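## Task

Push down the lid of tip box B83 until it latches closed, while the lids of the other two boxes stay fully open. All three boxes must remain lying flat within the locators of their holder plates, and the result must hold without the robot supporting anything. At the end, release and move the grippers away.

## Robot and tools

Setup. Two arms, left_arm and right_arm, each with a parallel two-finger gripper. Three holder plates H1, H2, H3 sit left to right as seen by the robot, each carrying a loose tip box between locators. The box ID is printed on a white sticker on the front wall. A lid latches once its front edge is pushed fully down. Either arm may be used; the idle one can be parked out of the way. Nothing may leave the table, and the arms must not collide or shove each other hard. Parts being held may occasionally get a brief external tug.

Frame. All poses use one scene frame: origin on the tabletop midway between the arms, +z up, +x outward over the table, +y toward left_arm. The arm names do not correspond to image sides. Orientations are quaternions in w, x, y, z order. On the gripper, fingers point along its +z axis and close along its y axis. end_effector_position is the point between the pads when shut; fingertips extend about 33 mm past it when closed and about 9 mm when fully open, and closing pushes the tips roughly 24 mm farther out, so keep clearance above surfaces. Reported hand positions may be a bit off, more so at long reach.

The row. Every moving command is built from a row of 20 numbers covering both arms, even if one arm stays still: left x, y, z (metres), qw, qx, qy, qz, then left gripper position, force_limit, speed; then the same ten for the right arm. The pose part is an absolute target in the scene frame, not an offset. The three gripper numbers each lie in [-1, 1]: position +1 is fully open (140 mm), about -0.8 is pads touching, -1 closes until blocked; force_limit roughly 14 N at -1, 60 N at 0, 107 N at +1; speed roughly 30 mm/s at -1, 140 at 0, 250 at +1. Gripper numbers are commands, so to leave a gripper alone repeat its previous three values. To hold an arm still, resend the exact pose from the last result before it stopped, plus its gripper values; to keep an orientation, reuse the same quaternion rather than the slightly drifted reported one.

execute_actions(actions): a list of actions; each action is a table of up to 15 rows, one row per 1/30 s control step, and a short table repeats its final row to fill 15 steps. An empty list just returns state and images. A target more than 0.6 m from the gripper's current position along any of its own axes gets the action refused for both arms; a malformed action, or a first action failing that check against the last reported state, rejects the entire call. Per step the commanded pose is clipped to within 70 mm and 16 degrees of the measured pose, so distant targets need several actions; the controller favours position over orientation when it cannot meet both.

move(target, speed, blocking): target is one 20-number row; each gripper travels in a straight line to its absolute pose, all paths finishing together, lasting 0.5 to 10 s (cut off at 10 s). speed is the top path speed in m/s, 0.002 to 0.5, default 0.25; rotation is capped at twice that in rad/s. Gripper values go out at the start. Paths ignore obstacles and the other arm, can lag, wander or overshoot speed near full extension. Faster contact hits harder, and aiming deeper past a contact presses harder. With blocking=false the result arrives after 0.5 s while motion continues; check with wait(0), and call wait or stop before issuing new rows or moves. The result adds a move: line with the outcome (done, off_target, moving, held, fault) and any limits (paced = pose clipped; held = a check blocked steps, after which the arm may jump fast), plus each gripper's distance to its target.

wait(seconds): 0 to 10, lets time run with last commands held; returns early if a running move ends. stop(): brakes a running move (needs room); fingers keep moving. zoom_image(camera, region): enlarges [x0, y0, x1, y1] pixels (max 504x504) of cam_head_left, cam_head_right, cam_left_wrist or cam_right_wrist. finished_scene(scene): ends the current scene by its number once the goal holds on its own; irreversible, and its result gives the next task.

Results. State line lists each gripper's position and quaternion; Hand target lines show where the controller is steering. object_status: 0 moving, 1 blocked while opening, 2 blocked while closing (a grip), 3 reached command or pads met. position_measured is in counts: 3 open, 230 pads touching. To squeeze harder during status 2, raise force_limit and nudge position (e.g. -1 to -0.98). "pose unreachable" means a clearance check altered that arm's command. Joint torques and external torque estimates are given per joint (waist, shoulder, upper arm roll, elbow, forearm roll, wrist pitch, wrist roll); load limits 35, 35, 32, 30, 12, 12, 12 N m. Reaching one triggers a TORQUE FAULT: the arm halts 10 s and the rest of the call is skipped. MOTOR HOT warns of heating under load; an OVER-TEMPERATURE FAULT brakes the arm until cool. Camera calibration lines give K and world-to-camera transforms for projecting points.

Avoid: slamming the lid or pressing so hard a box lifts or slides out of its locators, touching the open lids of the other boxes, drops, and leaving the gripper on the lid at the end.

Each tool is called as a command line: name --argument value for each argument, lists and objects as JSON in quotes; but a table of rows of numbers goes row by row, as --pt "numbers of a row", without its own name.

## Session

execute_actions --actions '[]'

Scene clock: 0.00 s.
left_arm: end_effector_position=(-0.0215, +0.8278, +0.2711) position_measured=3 object_status=3 end_effector_quat_wxyz=(+0.013, +0.729, -0.627, -0.275) | right_arm: end_effector_position=(+0.4946, +0.2441, +0.2647) position_measured=3 object_status=3 end_effector_quat_wxyz=(+0.283, +0.655, +0.699, +0.046)
Joint positions: left_arm=[ 1.055 -0.404  0.027 -2.48   0.662  2.168  0.742] | right_arm=[ 1.016  0.891  0.048 -0.718 -0.616  1.559 -2.141]
Joint velocities: left_arm=[ 0.    -0.    -0.001 -0.    -0.002  0.     0.   ] | right_arm=[ 0.    -0.001 -0.    -0.    -0.    -0.     0.001]
Joint torques (N m, as the joint torque sensors report them, + toward a larger angle): no reading
External joint torques (N m, as the arm's controller estimates them; a push from outside toward a larger angle lowers the number): no reading
Hand target (left_arm): -0.021, +0.828, +0.271; +0.013, +0.729, -0.627, -0.275
Hand target (right_arm): +0.495, +0.244, +0.265; +0.283, +0.655, +0.699, +0.046
camera_calibration (this result's frames):
cam_left_wrist: T_world_to_cam=[[-0.912734, -0.10911, 0.393716, -0.0333784], [0.176046, 0.76459, 0.620009, -0.782378], [-0.36868, 0.635215, -0.678658, -0.174366], [0, 0, 0, 1]] pos_world=[0.0429836, 0.705316, 0.379888]
cam_right_wrist: T_world_to_cam=[[0.882077, 0.155122, 0.444833, -0.596889], [-0.151706, -0.800409, 0.57994, 0.135494], [0.44601, -0.579036, -0.68249, 0.274107], [0, 0, 0, 1]] pos_world=[0.424803, 0.359759, 0.374013]

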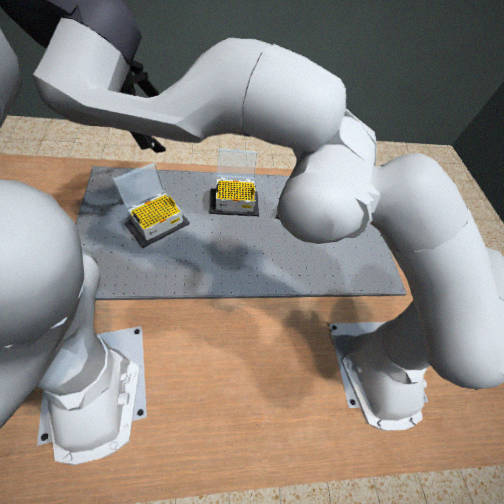

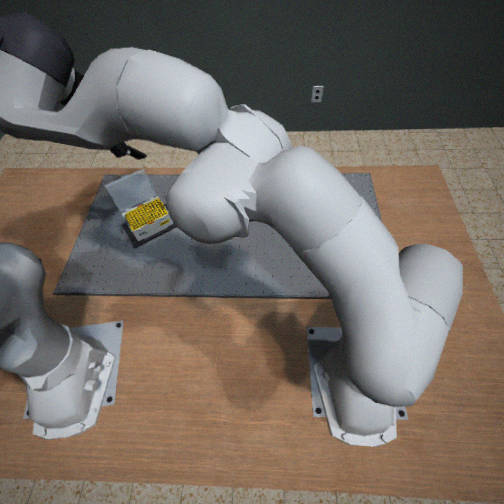

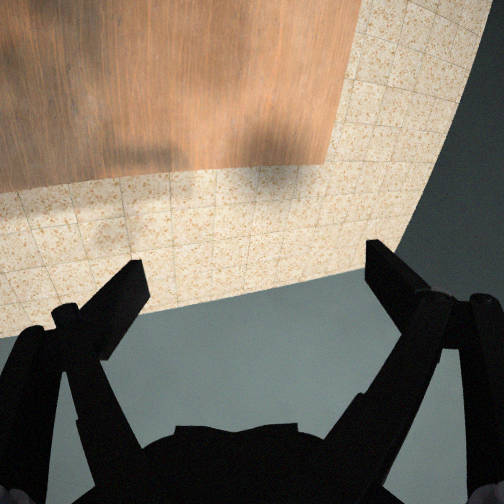

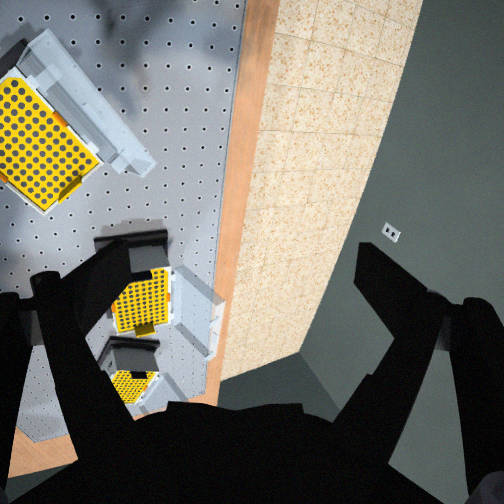

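zoom_image --camera "cam_head_left" --region '[105, 140, 275, 255]'

zoom_image --camera "cam_head_left" --region '[140, 215, 180, 245]'

zoom_image --camera "cam_head_left" --region '[212, 195, 252, 220]'

zoom_image --camera "cam_head_right" --region '[130, 215, 170, 245]'

Region (105, 140, 275, 255) of cam_head_left's 504x504 image, scaled by 2.965, with more detail than that image has; it fills the top 341 rows of this view, and the rest is white.

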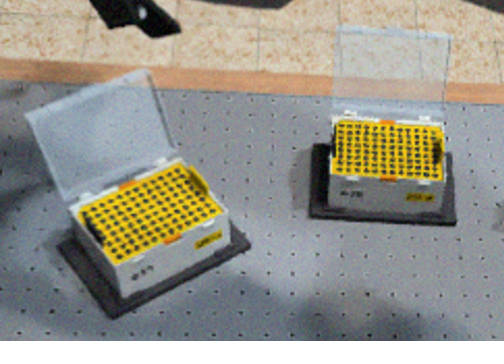

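Region (140, 215, 180, 245) of cam_head_left's 504x504 image, scaled by 12.600, with more detail than that image has; it fills the top 378 rows of this view, and the rest is white.

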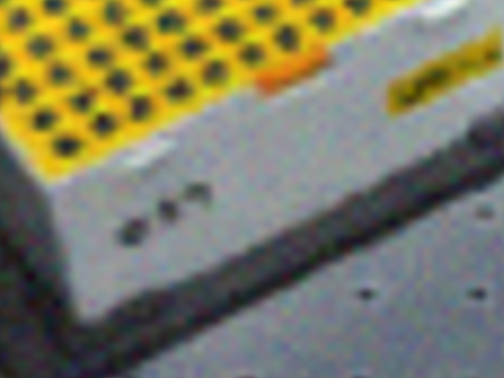

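Region (212, 195, 252, 220) of cam_head_left's 504x504 image, scaled by 12.600, with more detail than that image has; it fills the top 315 rows of this view, and the rest is white.

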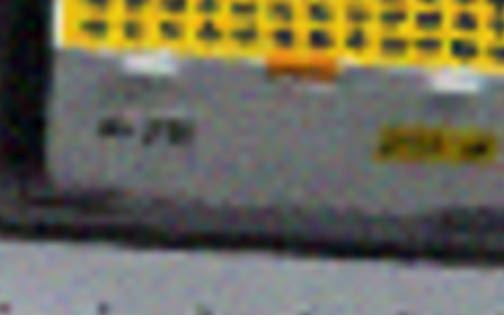

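Region (130, 215, 170, 245) of cam_head_right's 504x504 image, scaled by 12.600, with more detail than that image has; it fills the top 378 rows of this view, and the rest is white.

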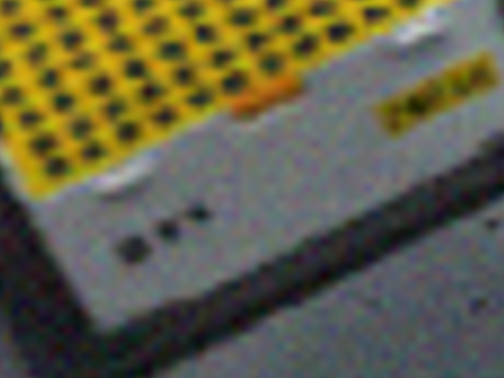

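move --target '[-0.0215, 0.8278, 0.2711, 0.013, 0.729, -0.627, -0.275, 1, 0, 0, 0.27, -0.13, 0.18, 0.1773, 0.7998, 0.5600, 0.1241, -0.2, 0, 0]' --speed 0.3

Scene clock: 9.13 s.
left_arm: end_effector_position=(-0.0215, +0.8278, +0.2711) position_measured=3 object_status=3 end_effector_quat_wxyz=(+0.013, +0.729, -0.627, -0.275) | right_arm: end_effector_position=(+0.2806, -0.1386, +0.1810) position_measured=154 object_status=3 end_effector_quat_wxyz=(+0.189, +0.795, +0.562, +0.124)
Joint positions: left_arm=[ 1.055 -0.404  0.027 -2.48   0.662  2.168  0.742] | right_arm=[ 0.813 -0.687 -0.023 -2.897 -0.6    2.3   -1.611]
Joint velocities: left_arm=[-0.001  0.     0.     0.001 -0.    -0.     0.001] | right_arm=[-0.003 -0.002  0.003 -0.002  0.001  0.014  0.02 ]
Joint torques (N m, as the joint torque sensors report them, + toward a larger angle): left_arm=[  0.96 -17.05  -1.46  23.08   0.7    2.15   0.04] | right_arm=[-0.26 -8.72  1.69 23.36  0.3   2.94  0.26]
External joint torques (N m, as the arm's controller estimates them; a push from outside toward a larger angle lowers the number): left_arm=[ 0.97  0.83 -0.73 -1.25 -0.14  0.09  0.03] | right_arm=[-0.28 -1.65  1.89  0.43 -0.25  0.67  0.24]
Hand target (left_arm): -0.022, +0.828, +0.271; +0.013, +0.729, -0.627, -0.275
Hand target (right_arm): +0.281, -0.137, +0.181; +0.188, +0.797, +0.559, +0.128
Off the commanded pose (left_arm): 0.000 m, 0 deg.
Off the commanded pose (right_arm): 0.014 m, 1 deg.
move: off_target (right_arm)
camera_calibration (this result's frames):
cam_left_wrist: T_world_to_cam=[[-0.912734, -0.10911, 0.393716, -0.0333783], [0.176046, 0.76459, 0.620008, -0.782378], [-0.36868, 0.635215, -0.678659, -0.174365], [0, 0, 0, 1]] pos_world=[0.0429836, 0.705316, 0.379888]
cam_right_wrist: T_world_to_cam=[[0.844147, -0.281391, 0.456328, -0.363393], [-0.441741, -0.847384, 0.294629, -0.0282728], [0.303779, -0.450289, -0.839618, 0.177019], [0, 0, 0, 1]] pos_world=[0.240493, -0.0465037, 0.322785]

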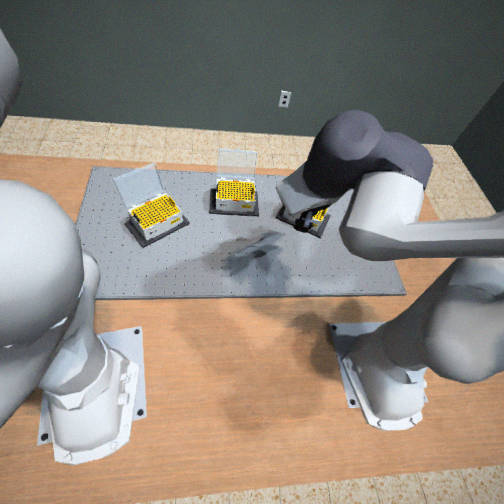

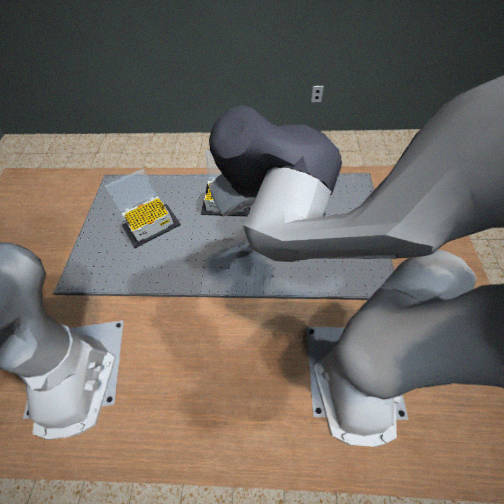

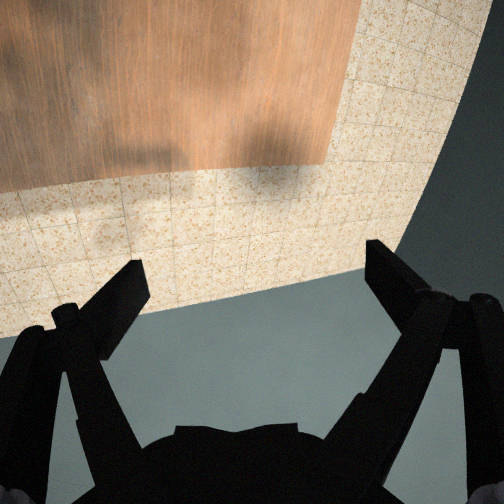

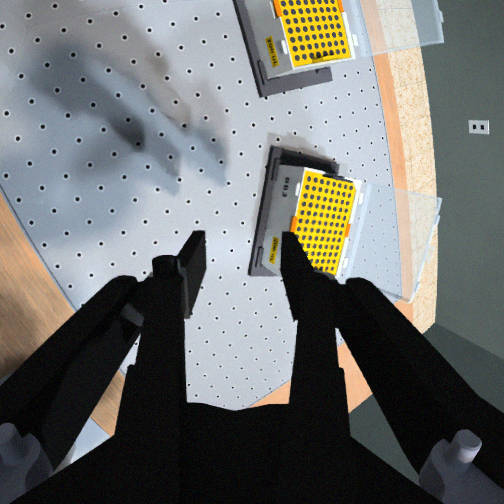

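zoom_image --camera "cam_right_wrist" --region '[260, 160, 320, 220]'

zoom_image --camera "cam_right_wrist" --region '[240, 135, 450, 315]'

Region (260, 160, 320, 220) of cam_right_wrist's 504x504 image, scaled by 8.400, with more detail than that image has.

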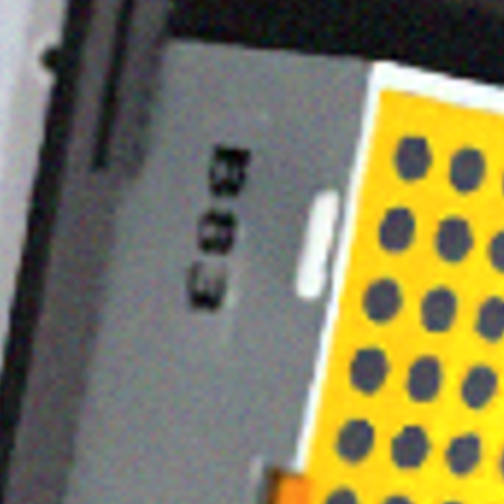

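Region (240, 135, 450, 315) of cam_right_wrist's 504x504 image, scaled by 2.400, with more detail than that image has; it fills the top 432 rows of this view, and the rest is white.

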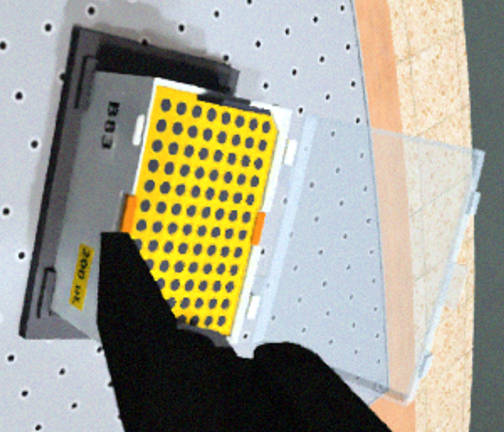

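move --target '[-0.0215, 0.8278, 0.2711, 0.013, 0.729, -0.627, -0.275, 1, 0, 0, 0.4866, -0.2352, 0.22, 0, 0.8638, 0.5038, 0, -0.2, 0, 0]' --speed 0.25

zoom_image --camera "cam_right_wrist" --region '[120, 120, 320, 320]'

Scene clock: 20.80 s.
left_arm: end_effector_position=(-0.0215, +0.8278, +0.2711) position_measured=3 object_status=3 end_effector_quat_wxyz=(+0.013, +0.729, -0.627, -0.275) | right_arm: end_effector_position=(+0.4859, -0.2209, +0.2200) position_measured=154 object_status=3 end_effector_quat_wxyz=(-0.009, +0.864, +0.503, -0.000)
Joint positions: left_arm=[ 1.055 -0.404  0.027 -2.48   0.662  2.168  0.742] | right_arm=[ 0.979 -0.051 -0.788 -2.109 -0.022  2.067 -2.413]
Joint velocities: left_arm=[ 0.     0.    -0.     0.002  0.    -0.    -0.   ] | right_arm=[-0.001  0.002 -0.     0.001  0.001 -0.005 -0.032]
Joint torques (N m, as the joint torque sensors report them, + toward a larger angle): left_arm=[  0.9  -17.33  -1.03  23.58   0.79   2.18   0.  ] | right_arm=[  0.49 -21.97   0.4   24.48   1.59   2.01  -0.28]
External joint torques (N m, as the arm's controller estimates them; a push from outside toward a larger angle lowers the number): left_arm=[ 0.87  0.63 -0.35 -0.79 -0.06  0.11 -0.01] | right_arm=[ 0.49 -0.51 -0.68  0.69  0.78 -0.46 -0.28]
Hand target (left_arm): -0.022, +0.828, +0.271; +0.013, +0.729, -0.627, -0.275
Hand target (right_arm): +0.485, -0.222, +0.220; -0.011, +0.862, +0.507, -0.002
Off the commanded pose (left_arm): 0.000 m, 0 deg.
Off the commanded pose (right_arm): 0.014 m, 1 deg.
move: off_target (right_arm)
camera_calibration (this result's frames):
cam_left_wrist: T_world_to_cam=[[-0.912734, -0.10911, 0.393716, -0.0333785], [0.176046, 0.76459, 0.620008, -0.782378], [-0.36868, 0.635215, -0.678659, -0.174365], [0, 0, 0, 1]] pos_world=[0.0429836, 0.705316, 0.379888]
cam_right_wrist: T_world_to_cam=[[0.875556, -0.48311, 0.002641, -0.537666], [-0.461486, -0.834722, 0.300449, -0.00768255], [-0.142945, -0.264278, -0.953794, 0.393623], [0, 0, 0, 1]] pos_world=[0.523477, -0.162139, 0.379163]

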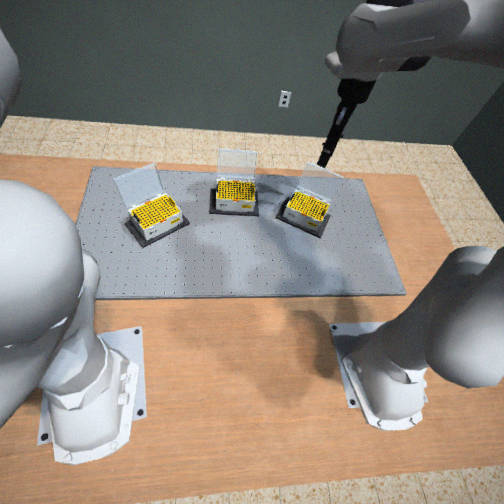

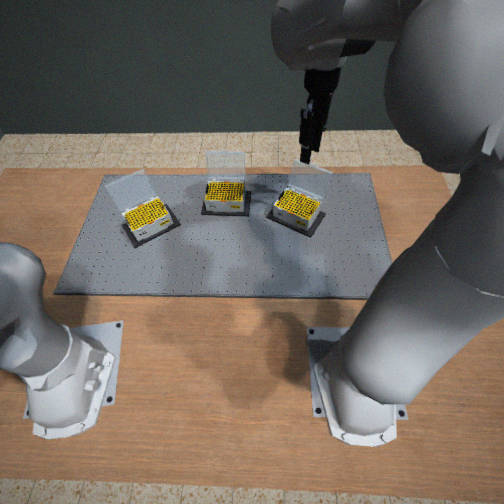

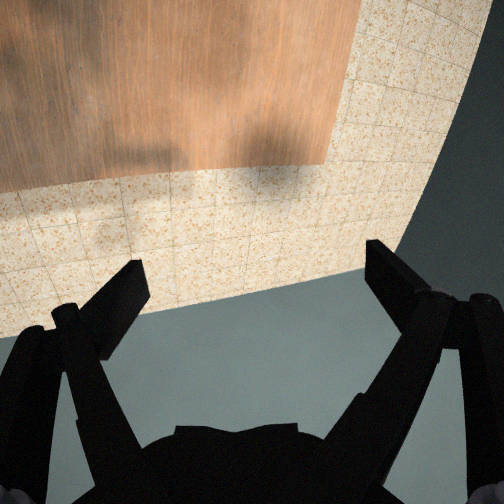

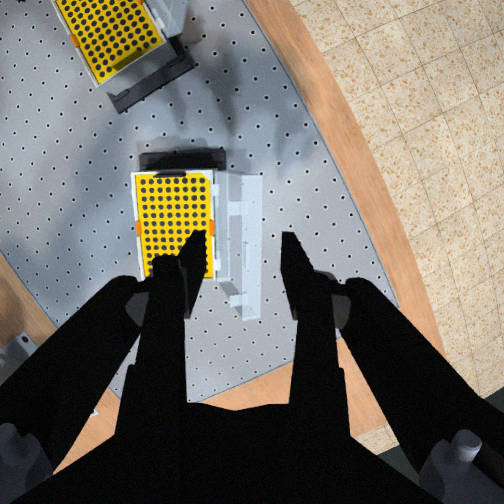

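Region (120, 120, 320, 320) of cam_right_wrist's 504x504 image, scaled by 2.520, with more detail than that image has.

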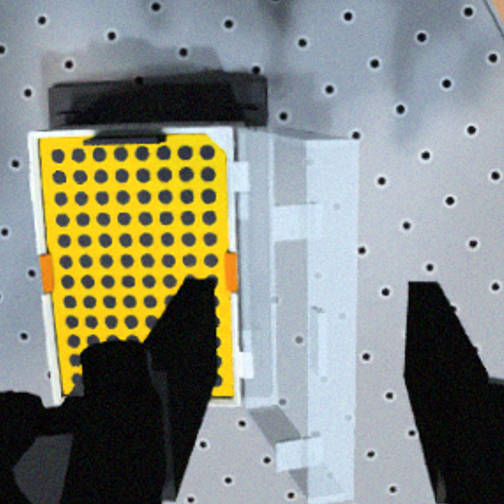

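execute_actions --actions '[]'

Scene clock: 23.70 s.
left_arm: end_effector_position=(-0.0215, +0.8278, +0.2711) position_measured=3 object_status=3 end_effector_quat_wxyz=(+0.013, +0.729, -0.627, -0.275) | right_arm: end_effector_position=(+0.4857, -0.2209, +0.2200) position_measured=154 object_status=3 end_effector_quat_wxyz=(-0.009, +0.862, +0.507, -0.000)
Joint positions: left_arm=[ 1.055 -0.404  0.027 -2.48   0.662  2.168  0.742] | right_arm=[ 0.979 -0.05  -0.788 -2.109 -0.021  2.066 -2.422]
Joint velocities: left_arm=[-0.     0.001  0.001 -0.     0.001 -0.001  0.001] | right_arm=[-0.     0.    -0.     0.    -0.001 -0.001  0.001]
Joint torques (N m, as the joint torque sensors report them, + toward a larger angle): left_arm=[  0.35 -17.22  -1.1   23.11   0.69   2.15   0.08] | right_arm=[ -0.09 -22.04   0.9   25.15   1.6    1.98  -0.3 ]
External joint torques (N m, as the arm's controller estimates them; a push from outside toward a larger angle lowers the number): left_arm=[ 0.4   0.65 -0.32 -1.2  -0.15  0.08  0.07] | right_arm=[-0.06 -0.6  -0.14  1.38  0.79 -0.48 -0.3 ]
Hand target (left_arm): -0.022, +0.828, +0.271; +0.013, +0.729, -0.627, -0.275
Hand target (right_arm): +0.485, -0.222, +0.220; -0.011, +0.862, +0.507, -0.002
Off the commanded pose (left_arm): 0.000 m, 0 deg.
Off the commanded pose (right_arm): 0.014 m, 1 deg.
camera_calibration (this result's frames):
cam_left_wrist: T_world_to_cam=[[-0.912734, -0.10911, 0.393716, -0.0333782], [0.176046, 0.76459, 0.620009, -0.782378], [-0.36868, 0.635215, -0.678658, -0.174366], [0, 0, 0, 1]] pos_world=[0.0429837, 0.705316, 0.379888]
cam_right_wrist: T_world_to_cam=[[0.879927, -0.475104, 0.00214602, -0.537776], [-0.453701, -0.838929, 0.300588, -0.0124582], [-0.14101, -0.265469, -0.953752, 0.392397], [0, 0, 0, 1]] pos_world=[0.522883, -0.161782, 0.379148]

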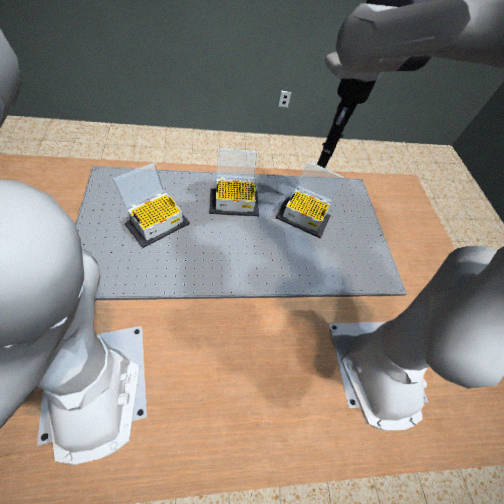

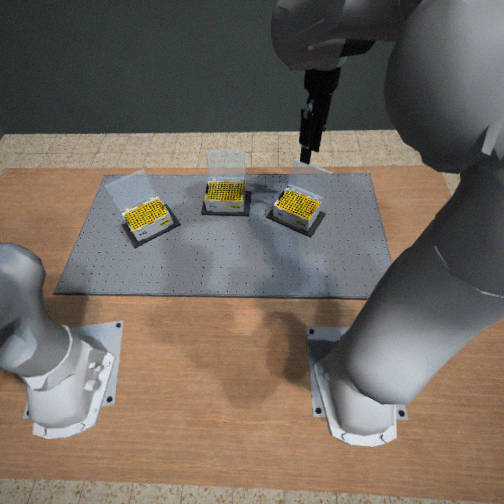

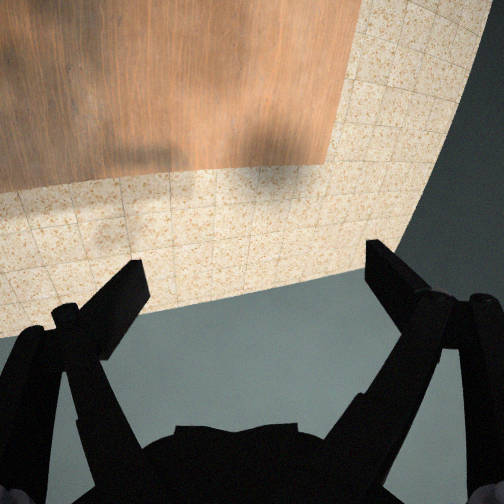

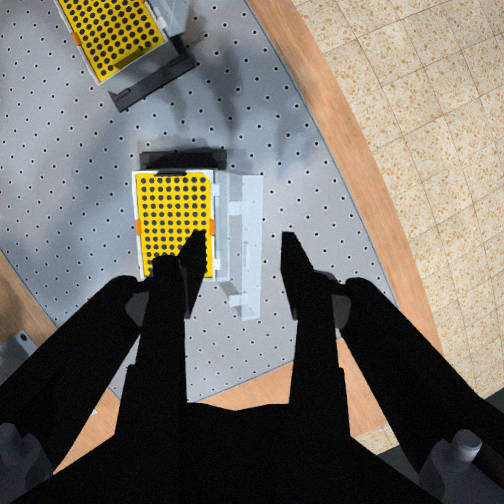

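move --target '[-0.0215, 0.8278, 0.2711, 0.013, 0.729, -0.627, -0.275, 1, 0, 0, 0.481, -0.235, 0.200, 0, 0.8638, 0.5038, 0, -0.2, 0, 0]' --speed 0.08

Scene clock: 25.37 s.
left_arm: end_effector_position=(-0.0215, +0.8278, +0.2711) position_measured=3 object_status=3 end_effector_quat_wxyz=(+0.013, +0.729, -0.627, -0.275) | right_arm: end_effector_position=(+0.4799, -0.2335, +0.1999) position_measured=154 object_status=3 end_effector_quat_wxyz=(-0.001, +0.862, +0.506, -0.002)
Joint positions: left_arm=[ 1.055 -0.404  0.027 -2.48   0.662  2.168  0.742] | right_arm=[ 0.967 -0.059 -0.79  -2.17  -0.047  2.123 -2.419]
Joint velocities: left_arm=[-0.001 -0.     0.    -0.     0.002 -0.     0.001] | right_arm=[-0.001 -0.001 -0.001  0.001 -0.001  0.012  0.003]
Joint torques (N m, as the joint torque sensors report them, + toward a larger angle): left_arm=[  0.35 -16.78  -0.89  23.11   0.75   2.16   0.03] | right_arm=[  0.2  -23.18   1.95  23.28   0.11   3.2    0.  ]
External joint torques (N m, as the arm's controller estimates them; a push from outside toward a larger angle lowers the number): left_arm=[ 0.34  1.15 -0.18 -1.21 -0.1   0.1   0.02] | right_arm=[ 0.31 -2.13  0.81 -0.24 -0.66  0.72  0.  ]
Hand target (left_arm): -0.022, +0.828, +0.271; +0.013, +0.729, -0.627, -0.275
Hand target (right_arm): +0.481, -0.235, +0.200; +0.000, +0.864, +0.504, +0.000
Off the commanded pose (left_arm): 0.000 m, 0 deg.
Off the commanded pose (right_arm): 0.002 m, 0 deg.
move: done
camera_calibration (this result's frames):
cam_left_wrist: T_world_to_cam=[[-0.912734, -0.10911, 0.393716, -0.0333784], [0.176046, 0.76459, 0.620009, -0.782378], [-0.36868, 0.635215, -0.678659, -0.174365], [0, 0, 0, 1]] pos_world=[0.0429837, 0.705316, 0.379888]
cam_right_wrist: T_world_to_cam=[[0.879256, -0.476158, 0.0135153, -0.540782], [-0.456317, -0.8338, 0.310728, -0.0191928], [-0.136687, -0.279377, -0.950403, 0.363081], [0, 0, 0, 1]] pos_world=[0.516356, -0.172064, 0.358346]

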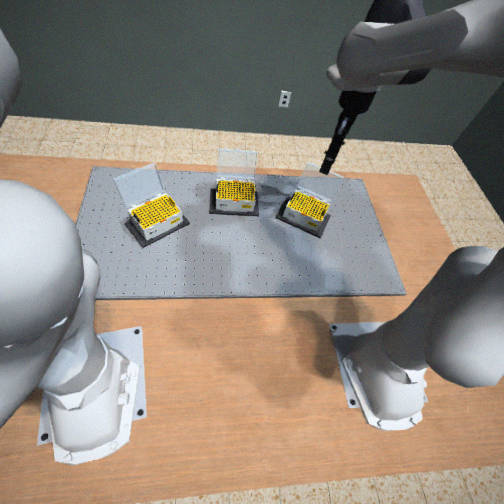

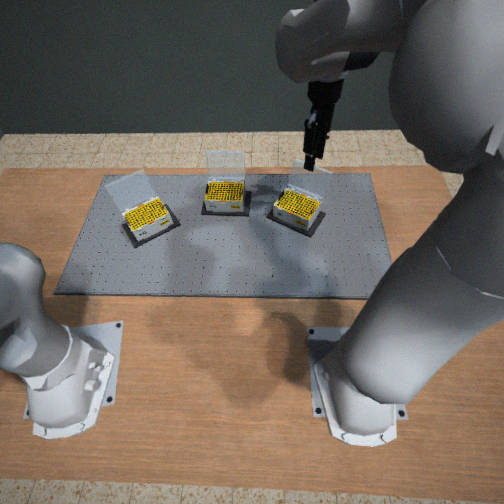

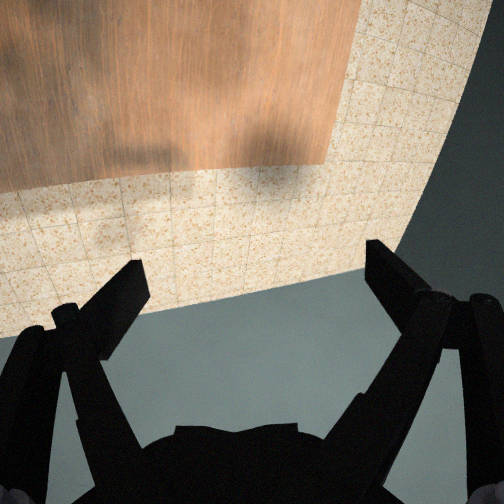

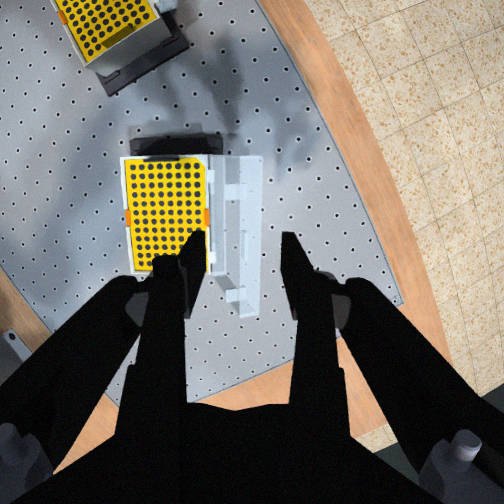

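zoom_image --camera "cam_right_wrist" --region '[140, 140, 340, 340]'

Region (140, 140, 340, 340) of cam_right_wrist's 504x504 image, scaled by 2.520, with more detail than that image has.

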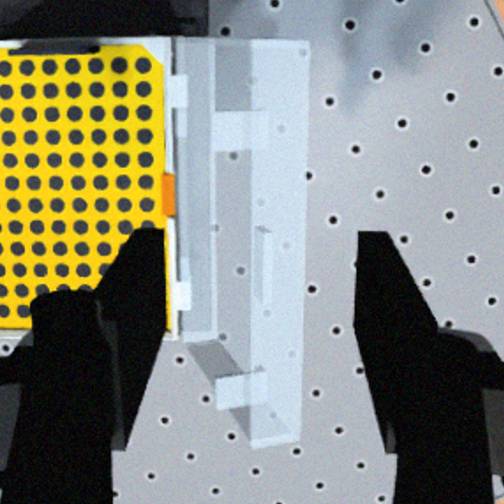

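move --target '[-0.0215, 0.8278, 0.2711, 0.013, 0.729, -0.627, -0.275, 1, 0, 0, 0.481, -0.235, 0.152, 0, 0.8638, 0.5038, 0, -0.2, -1, -1]' --speed 0.08

Scene clock: 28.53 s.
left_arm: end_effector_position=(-0.0215, +0.8278, +0.2711) position_measured=3 object_status=3 end_effector_quat_wxyz=(+0.013, +0.729, -0.627, -0.275) | right_arm: end_effector_position=(+0.4794, -0.2341, +0.1520) position_measured=154 object_status=3 end_effector_quat_wxyz=(-0.000, +0.865, +0.501, -0.002)
Joint positions: left_arm=[ 1.055 -0.404  0.027 -2.48   0.662  2.168  0.742] | right_arm=[ 0.961  0.023 -0.795 -2.233  0.02   2.244 -2.457]
Joint velocities: left_arm=[ 0.    -0.     0.     0.     0.001  0.    -0.   ] | right_arm=[-0.003  0.003 -0.     0.     0.004  0.011 -0.016]
Joint torques (N m, as the joint torque sensors report them, + toward a larger angle): left_arm=[  0.54 -17.12  -0.83  23.32   0.73   2.17   0.01] | right_arm=[  0.49 -22.7   -0.72  22.96   1.31   2.91  -0.33]
External joint torques (N m, as the arm's controller estimates them; a push from outside toward a larger angle lowers the number): left_arm=[ 0.55  0.76 -0.1  -0.99 -0.11  0.11  0.  ] | right_arm=[ 0.48 -0.06 -0.25  0.4   0.6   0.46 -0.33]
Hand target (left_arm): -0.022, +0.828, +0.271; +0.013, +0.729, -0.627, -0.275
Hand target (right_arm): +0.481, -0.235, +0.152; -0.001, +0.864, +0.503, -0.000
Off the commanded pose (left_arm): 0.000 m, 0 deg.
Off the commanded pose (right_arm): 0.002 m, 0 deg.
move: done
camera_calibration (this result's frames):
cam_left_wrist: T_world_to_cam=[[-0.912734, -0.10911, 0.393716, -0.0333783], [0.176046, 0.76459, 0.620009, -0.782378], [-0.36868, 0.635215, -0.678658, -0.174366], [0, 0, 0, 1]] pos_world=[0.0429837, 0.705316, 0.379888]
cam_right_wrist: T_world_to_cam=[[0.87337, -0.48683, 0.0148669, -0.539852], [-0.466565, -0.827473, 0.312418, 0.00110132], [-0.139793, -0.279793, -0.949828, 0.318569], [0, 0, 0, 1]] pos_world=[0.516538, -0.172772, 0.310267]

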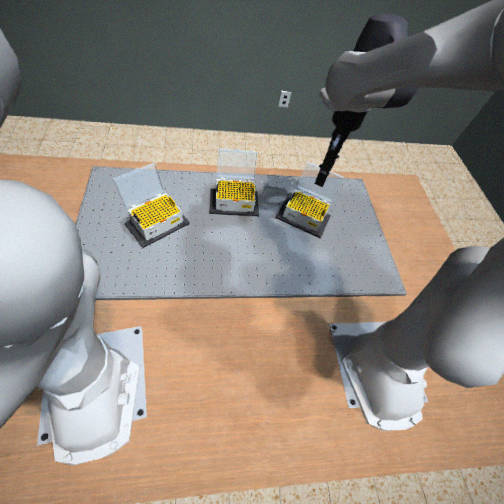

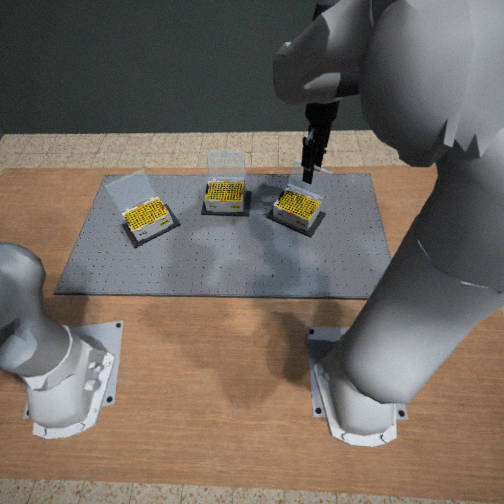

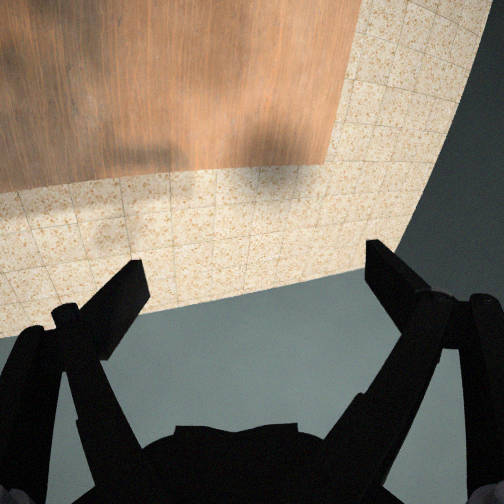

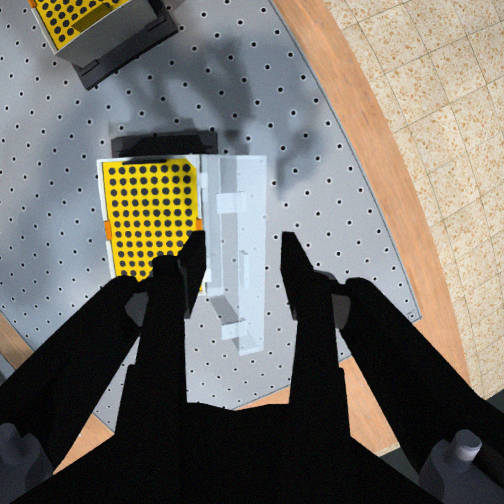

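move --target '[-0.0215, 0.8278, 0.2711, 0.013, 0.729, -0.627, -0.275, 1, 0, 0, 0.4396, -0.2116, 0.152, 0, 0.8638, 0.5038, 0, -0.4, -1, -1]' --speed 0.04

Scene clock: 31.33 s.
left_arm: end_effector_position=(-0.0215, +0.8278, +0.2711) position_measured=3 object_status=3 end_effector_quat_wxyz=(+0.013, +0.729, -0.627, -0.275) | right_arm: end_effector_position=(+0.4384, -0.2137, +0.1526) position_measured=179 object_status=3 end_effector_quat_wxyz=(-0.000, +0.859, +0.511, -0.002)
Joint positions: left_arm=[ 1.055 -0.404  0.027 -2.48   0.662  2.168  0.742] | right_arm=[ 0.976 -0.118 -0.745 -2.355 -0.105  2.261 -2.332]
Joint velocities: left_arm=[-0.    -0.    -0.001  0.001  0.     0.    -0.   ] | right_arm=[ 0.001 -0.005  0.002 -0.005 -0.013  0.004  0.053]
Joint torques (N m, as the joint torque sensors report them, + toward a larger angle): left_arm=[  0.53 -17.21  -0.95  23.29   0.7    2.21   0.01] | right_arm=[ -0.61 -22.     4.56  22.13   0.18   3.21   0.15]
External joint torques (N m, as the arm's controller estimates them; a push from outside toward a larger angle lowers the number): left_arm=[ 0.56  0.73 -0.2  -1.1  -0.14  0.14  0.  ] | right_arm=[-0.63 -2.59  2.31 -0.21 -0.52  0.73  0.15]
Hand target (left_arm): -0.022, +0.828, +0.271; +0.013, +0.729, -0.627, -0.275
Hand target (right_arm): +0.439, -0.214, +0.153; +0.002, +0.864, +0.504, -0.000
Off the commanded pose (left_arm): 0.000 m, 0 deg.
Off the commanded pose (right_arm): 0.002 m, 1 deg.
move: done
camera_calibration (this result's frames):
cam_left_wrist: T_world_to_cam=[[-0.912734, -0.10911, 0.393716, -0.0333784], [0.176046, 0.76459, 0.620009, -0.782378], [-0.36868, 0.635215, -0.678659, -0.174365], [0, 0, 0, 1]] pos_world=[0.0429837, 0.705316, 0.379888]
cam_right_wrist: T_world_to_cam=[[0.884455, -0.466356, 0.0158351, -0.494762], [-0.447497, -0.838096, 0.311995, -0.0119323], [-0.132229, -0.283032, -0.949952, 0.31511], [0, 0, 0, 1]] pos_world=[0.473922, -0.151549, 0.310896]

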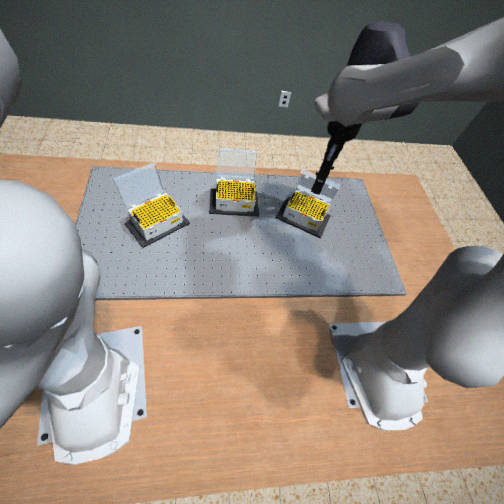

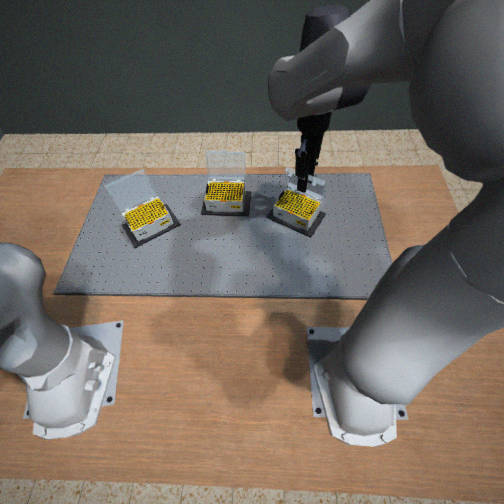

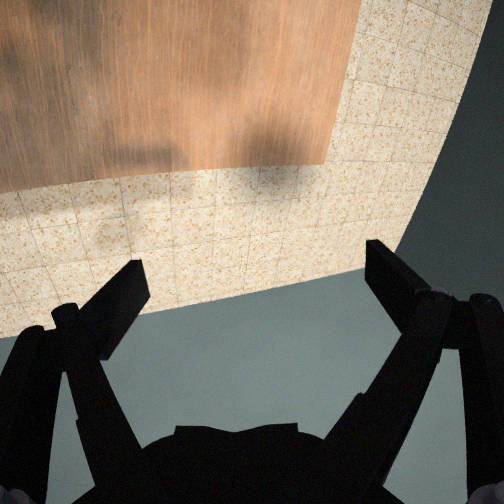

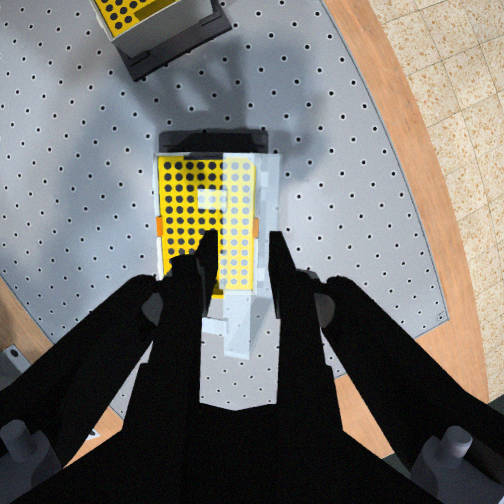

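move --target '[-0.0215, 0.8278, 0.2711, 0.013, 0.729, -0.627, -0.275, 1, 0, 0, 0.4283, -0.2052, 0.152, 0, 0.8638, 0.5038, 0, -0.35, -1, -1]' --speed 0.03

Scene clock: 32.80 s.
left_arm: end_effector_position=(-0.0215, +0.8278, +0.2711) position_measured=3 object_status=3 end_effector_quat_wxyz=(+0.013, +0.729, -0.627, -0.275) | right_arm: end_effector_position=(+0.4280, -0.2069, +0.1521) position_measured=173 object_status=3 end_effector_quat_wxyz=(-0.001, +0.861, +0.508, -0.002)
Joint positions: left_arm=[ 1.055 -0.404  0.027 -2.48   0.662  2.168  0.742] | right_arm=[ 0.976 -0.148 -0.726 -2.383 -0.127  2.264 -2.29 ]
Joint velocities: left_arm=[ 0. -0. -0. -0.  0.  0. -0.] | right_arm=[-0.    -0.005  0.001 -0.005 -0.01   0.005  0.033]
Joint torques (N m, as the joint torque sensors report them, + toward a larger angle): left_arm=[  0.28 -17.3   -0.96  23.08   0.69   2.19  -0.02] | right_arm=[  0.37 -20.87   5.57  21.9    0.32   2.94   0.2 ]
External joint torques (N m, as the arm's controller estimates them; a push from outside toward a larger angle lowers the number): left_arm=[ 0.29  0.65 -0.22 -1.26 -0.16  0.12 -0.03] | right_arm=[ 0.42 -2.07  2.94 -0.33 -0.37  0.46  0.2 ]
Hand target (left_arm): -0.022, +0.828, +0.271; +0.013, +0.729, -0.627, -0.275
Hand target (right_arm): +0.428, -0.206, +0.152; +0.000, +0.864, +0.504, -0.000
Off the commanded pose (left_arm): 0.000 m, 0 deg.
Off the commanded pose (right_arm): 0.002 m, 1 deg.
move: done
camera_calibration (this result's frames):
cam_left_wrist: T_world_to_cam=[[-0.912734, -0.10911, 0.393716, -0.0333785], [0.176046, 0.76459, 0.620008, -0.782378], [-0.36868, 0.635215, -0.678659, -0.174366], [0, 0, 0, 1]] pos_world=[0.0429837, 0.705316, 0.379888]
cam_right_wrist: T_world_to_cam=[[0.881047, -0.472784, 0.0151925, -0.482213], [-0.453595, -0.835304, 0.310674, -0.00734632], [-0.134191, -0.28061, -0.950395, 0.316643], [0, 0, 0, 1]] pos_world=[0.464011, -0.145266, 0.310544]

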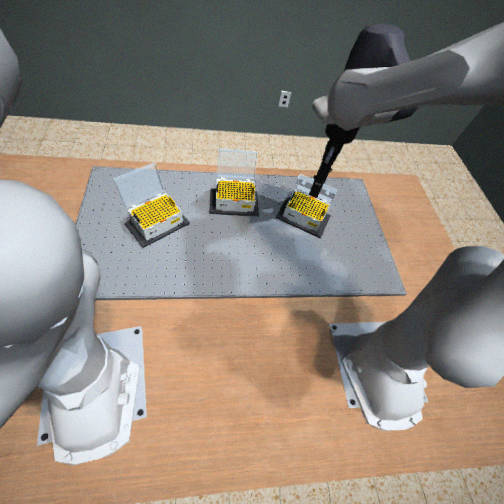

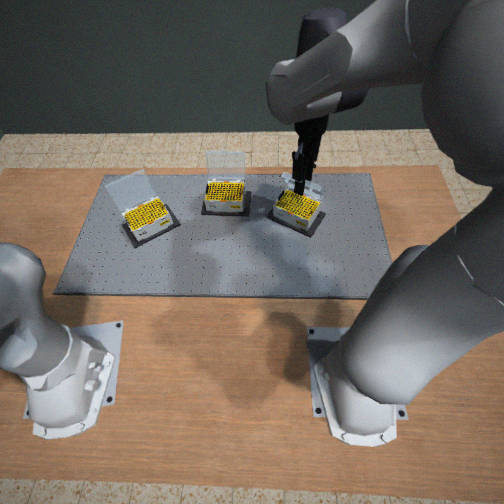

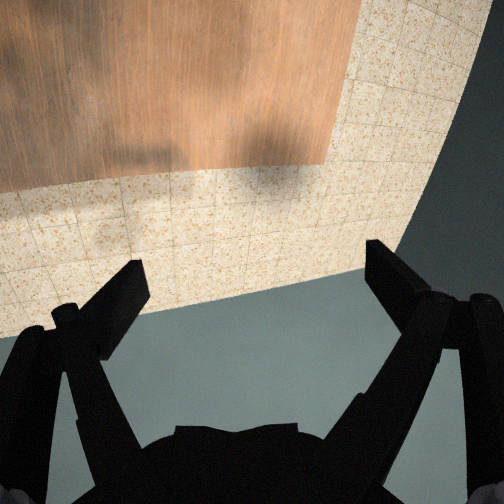

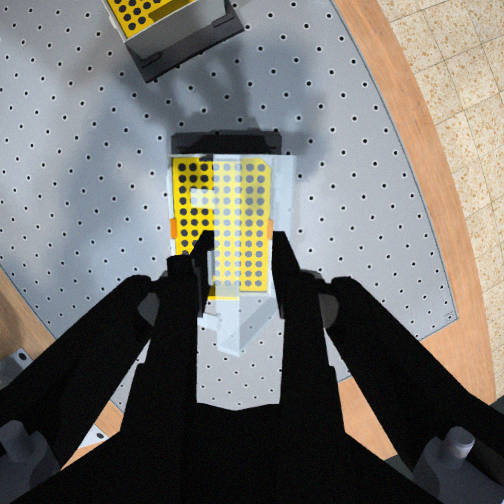

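move --target '[-0.0215, 0.8278, 0.2711, 0.013, 0.729, -0.627, -0.275, 1, 0, 0, 0.4091, -0.1944, 0.150, 0, 0.8638, 0.5038, 0, -0.2, -1, -1]' --speed 0.03

Scene clock: 35.43 s.
left_arm: end_effector_position=(-0.0215, +0.8278, +0.2711) position_measured=3 object_status=3 end_effector_quat_wxyz=(+0.013, +0.729, -0.627, -0.275) | right_arm: end_effector_position=(+0.4080, -0.1957, +0.1499) position_measured=154 object_status=3 end_effector_quat_wxyz=(-0.001, +0.861, +0.509, -0.002)
Joint positions: left_arm=[ 1.055 -0.404  0.027 -2.48   0.662  2.168  0.742] | right_arm=[ 0.973 -0.199 -0.689 -2.436 -0.164  2.27  -2.229]
Joint velocities: left_arm=[-0.001  0.     0.002 -0.001 -0.002  0.    -0.   ] | right_arm=[-0.005 -0.005  0.004 -0.003 -0.007  0.003  0.034]
Joint torques (N m, as the joint torque sensors report them, + toward a larger angle): left_arm=[  0.43 -17.13  -1.04  23.     0.73   2.18  -0.01] | right_arm=[ -0.52 -20.17   4.6   21.62   0.22   3.16   0.27]
External joint torques (N m, as the arm's controller estimates them; a push from outside toward a larger angle lowers the number): left_arm=[ 0.39  0.76 -0.38 -1.26 -0.11  0.13 -0.02] | right_arm=[-0.46 -2.15  1.31 -0.52 -0.47  0.66  0.27]
Hand target (left_arm): -0.022, +0.828, +0.271; +0.013, +0.729, -0.627, -0.275
Hand target (right_arm): +0.409, -0.195, +0.150; +0.001, +0.864, +0.504, -0.000
Off the commanded pose (left_arm): 0.000 m, 0 deg.
Off the commanded pose (right_arm): 0.002 m, 1 deg.
move: done
camera_calibration (this result's frames):
cam_left_wrist: T_world_to_cam=[[-0.912734, -0.10911, 0.393716, -0.0333784], [0.176046, 0.76459, 0.620009, -0.782378], [-0.36868, 0.635215, -0.678659, -0.174366], [0, 0, 0, 1]] pos_world=[0.0429837, 0.705316, 0.379888]
cam_right_wrist: T_world_to_cam=[[0.882066, -0.470904, 0.0144398, -0.459119], [-0.451448, -0.836062, 0.311761, -0.00755989], [-0.134737, -0.281513, -0.950051, 0.315], [0, 0, 0, 1]] pos_world=[0.444003, -0.133845, 0.308252]

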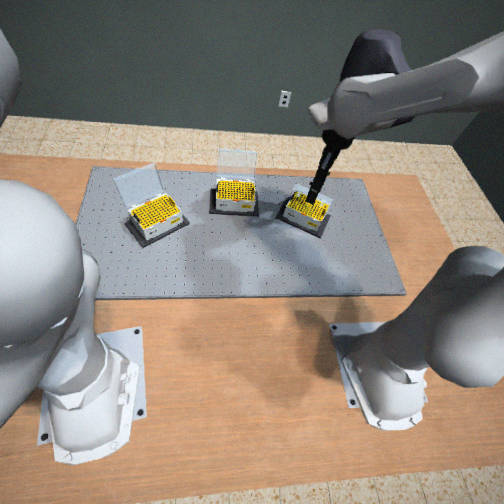

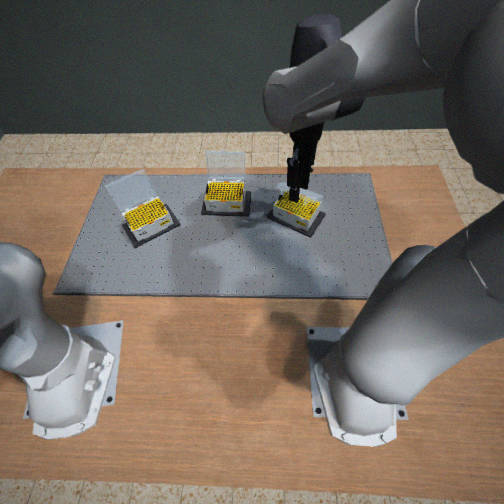

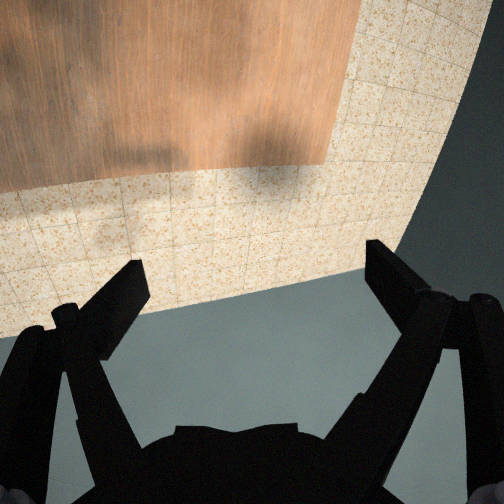

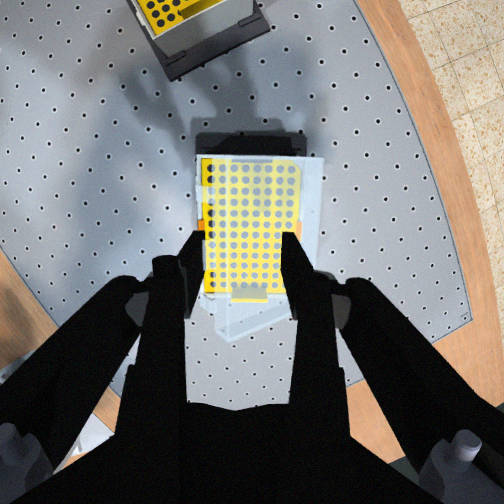

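zoom_image --camera "cam_right_wrist" --region '[150, 150, 350, 350]'

zoom_image --camera "cam_head_right" --region '[250, 150, 350, 250]'

Region (150, 150, 350, 350) of cam_right_wrist's 504x504 image, scaled by 2.520, with more detail than that image has.

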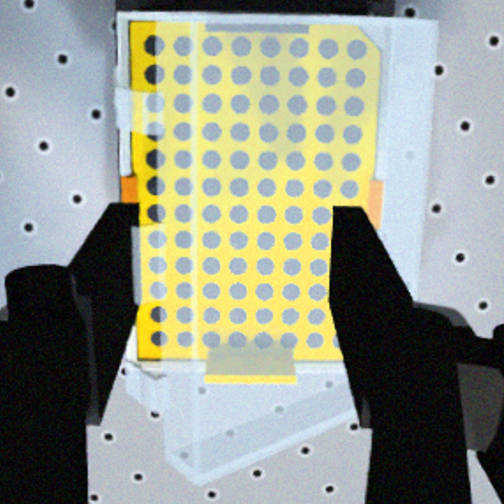

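Region (250, 150, 350, 250) of cam_head_right's 504x504 image, scaled by 5.040, with more detail than that image has.

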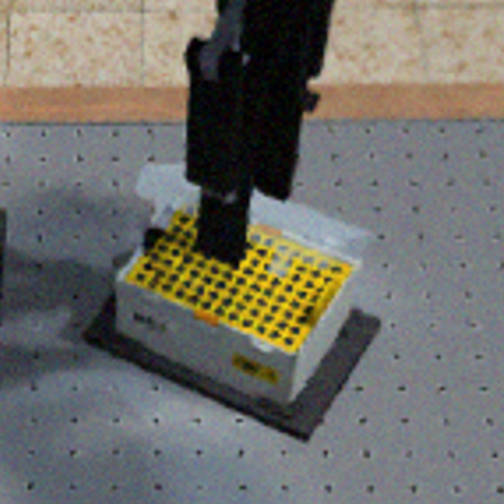

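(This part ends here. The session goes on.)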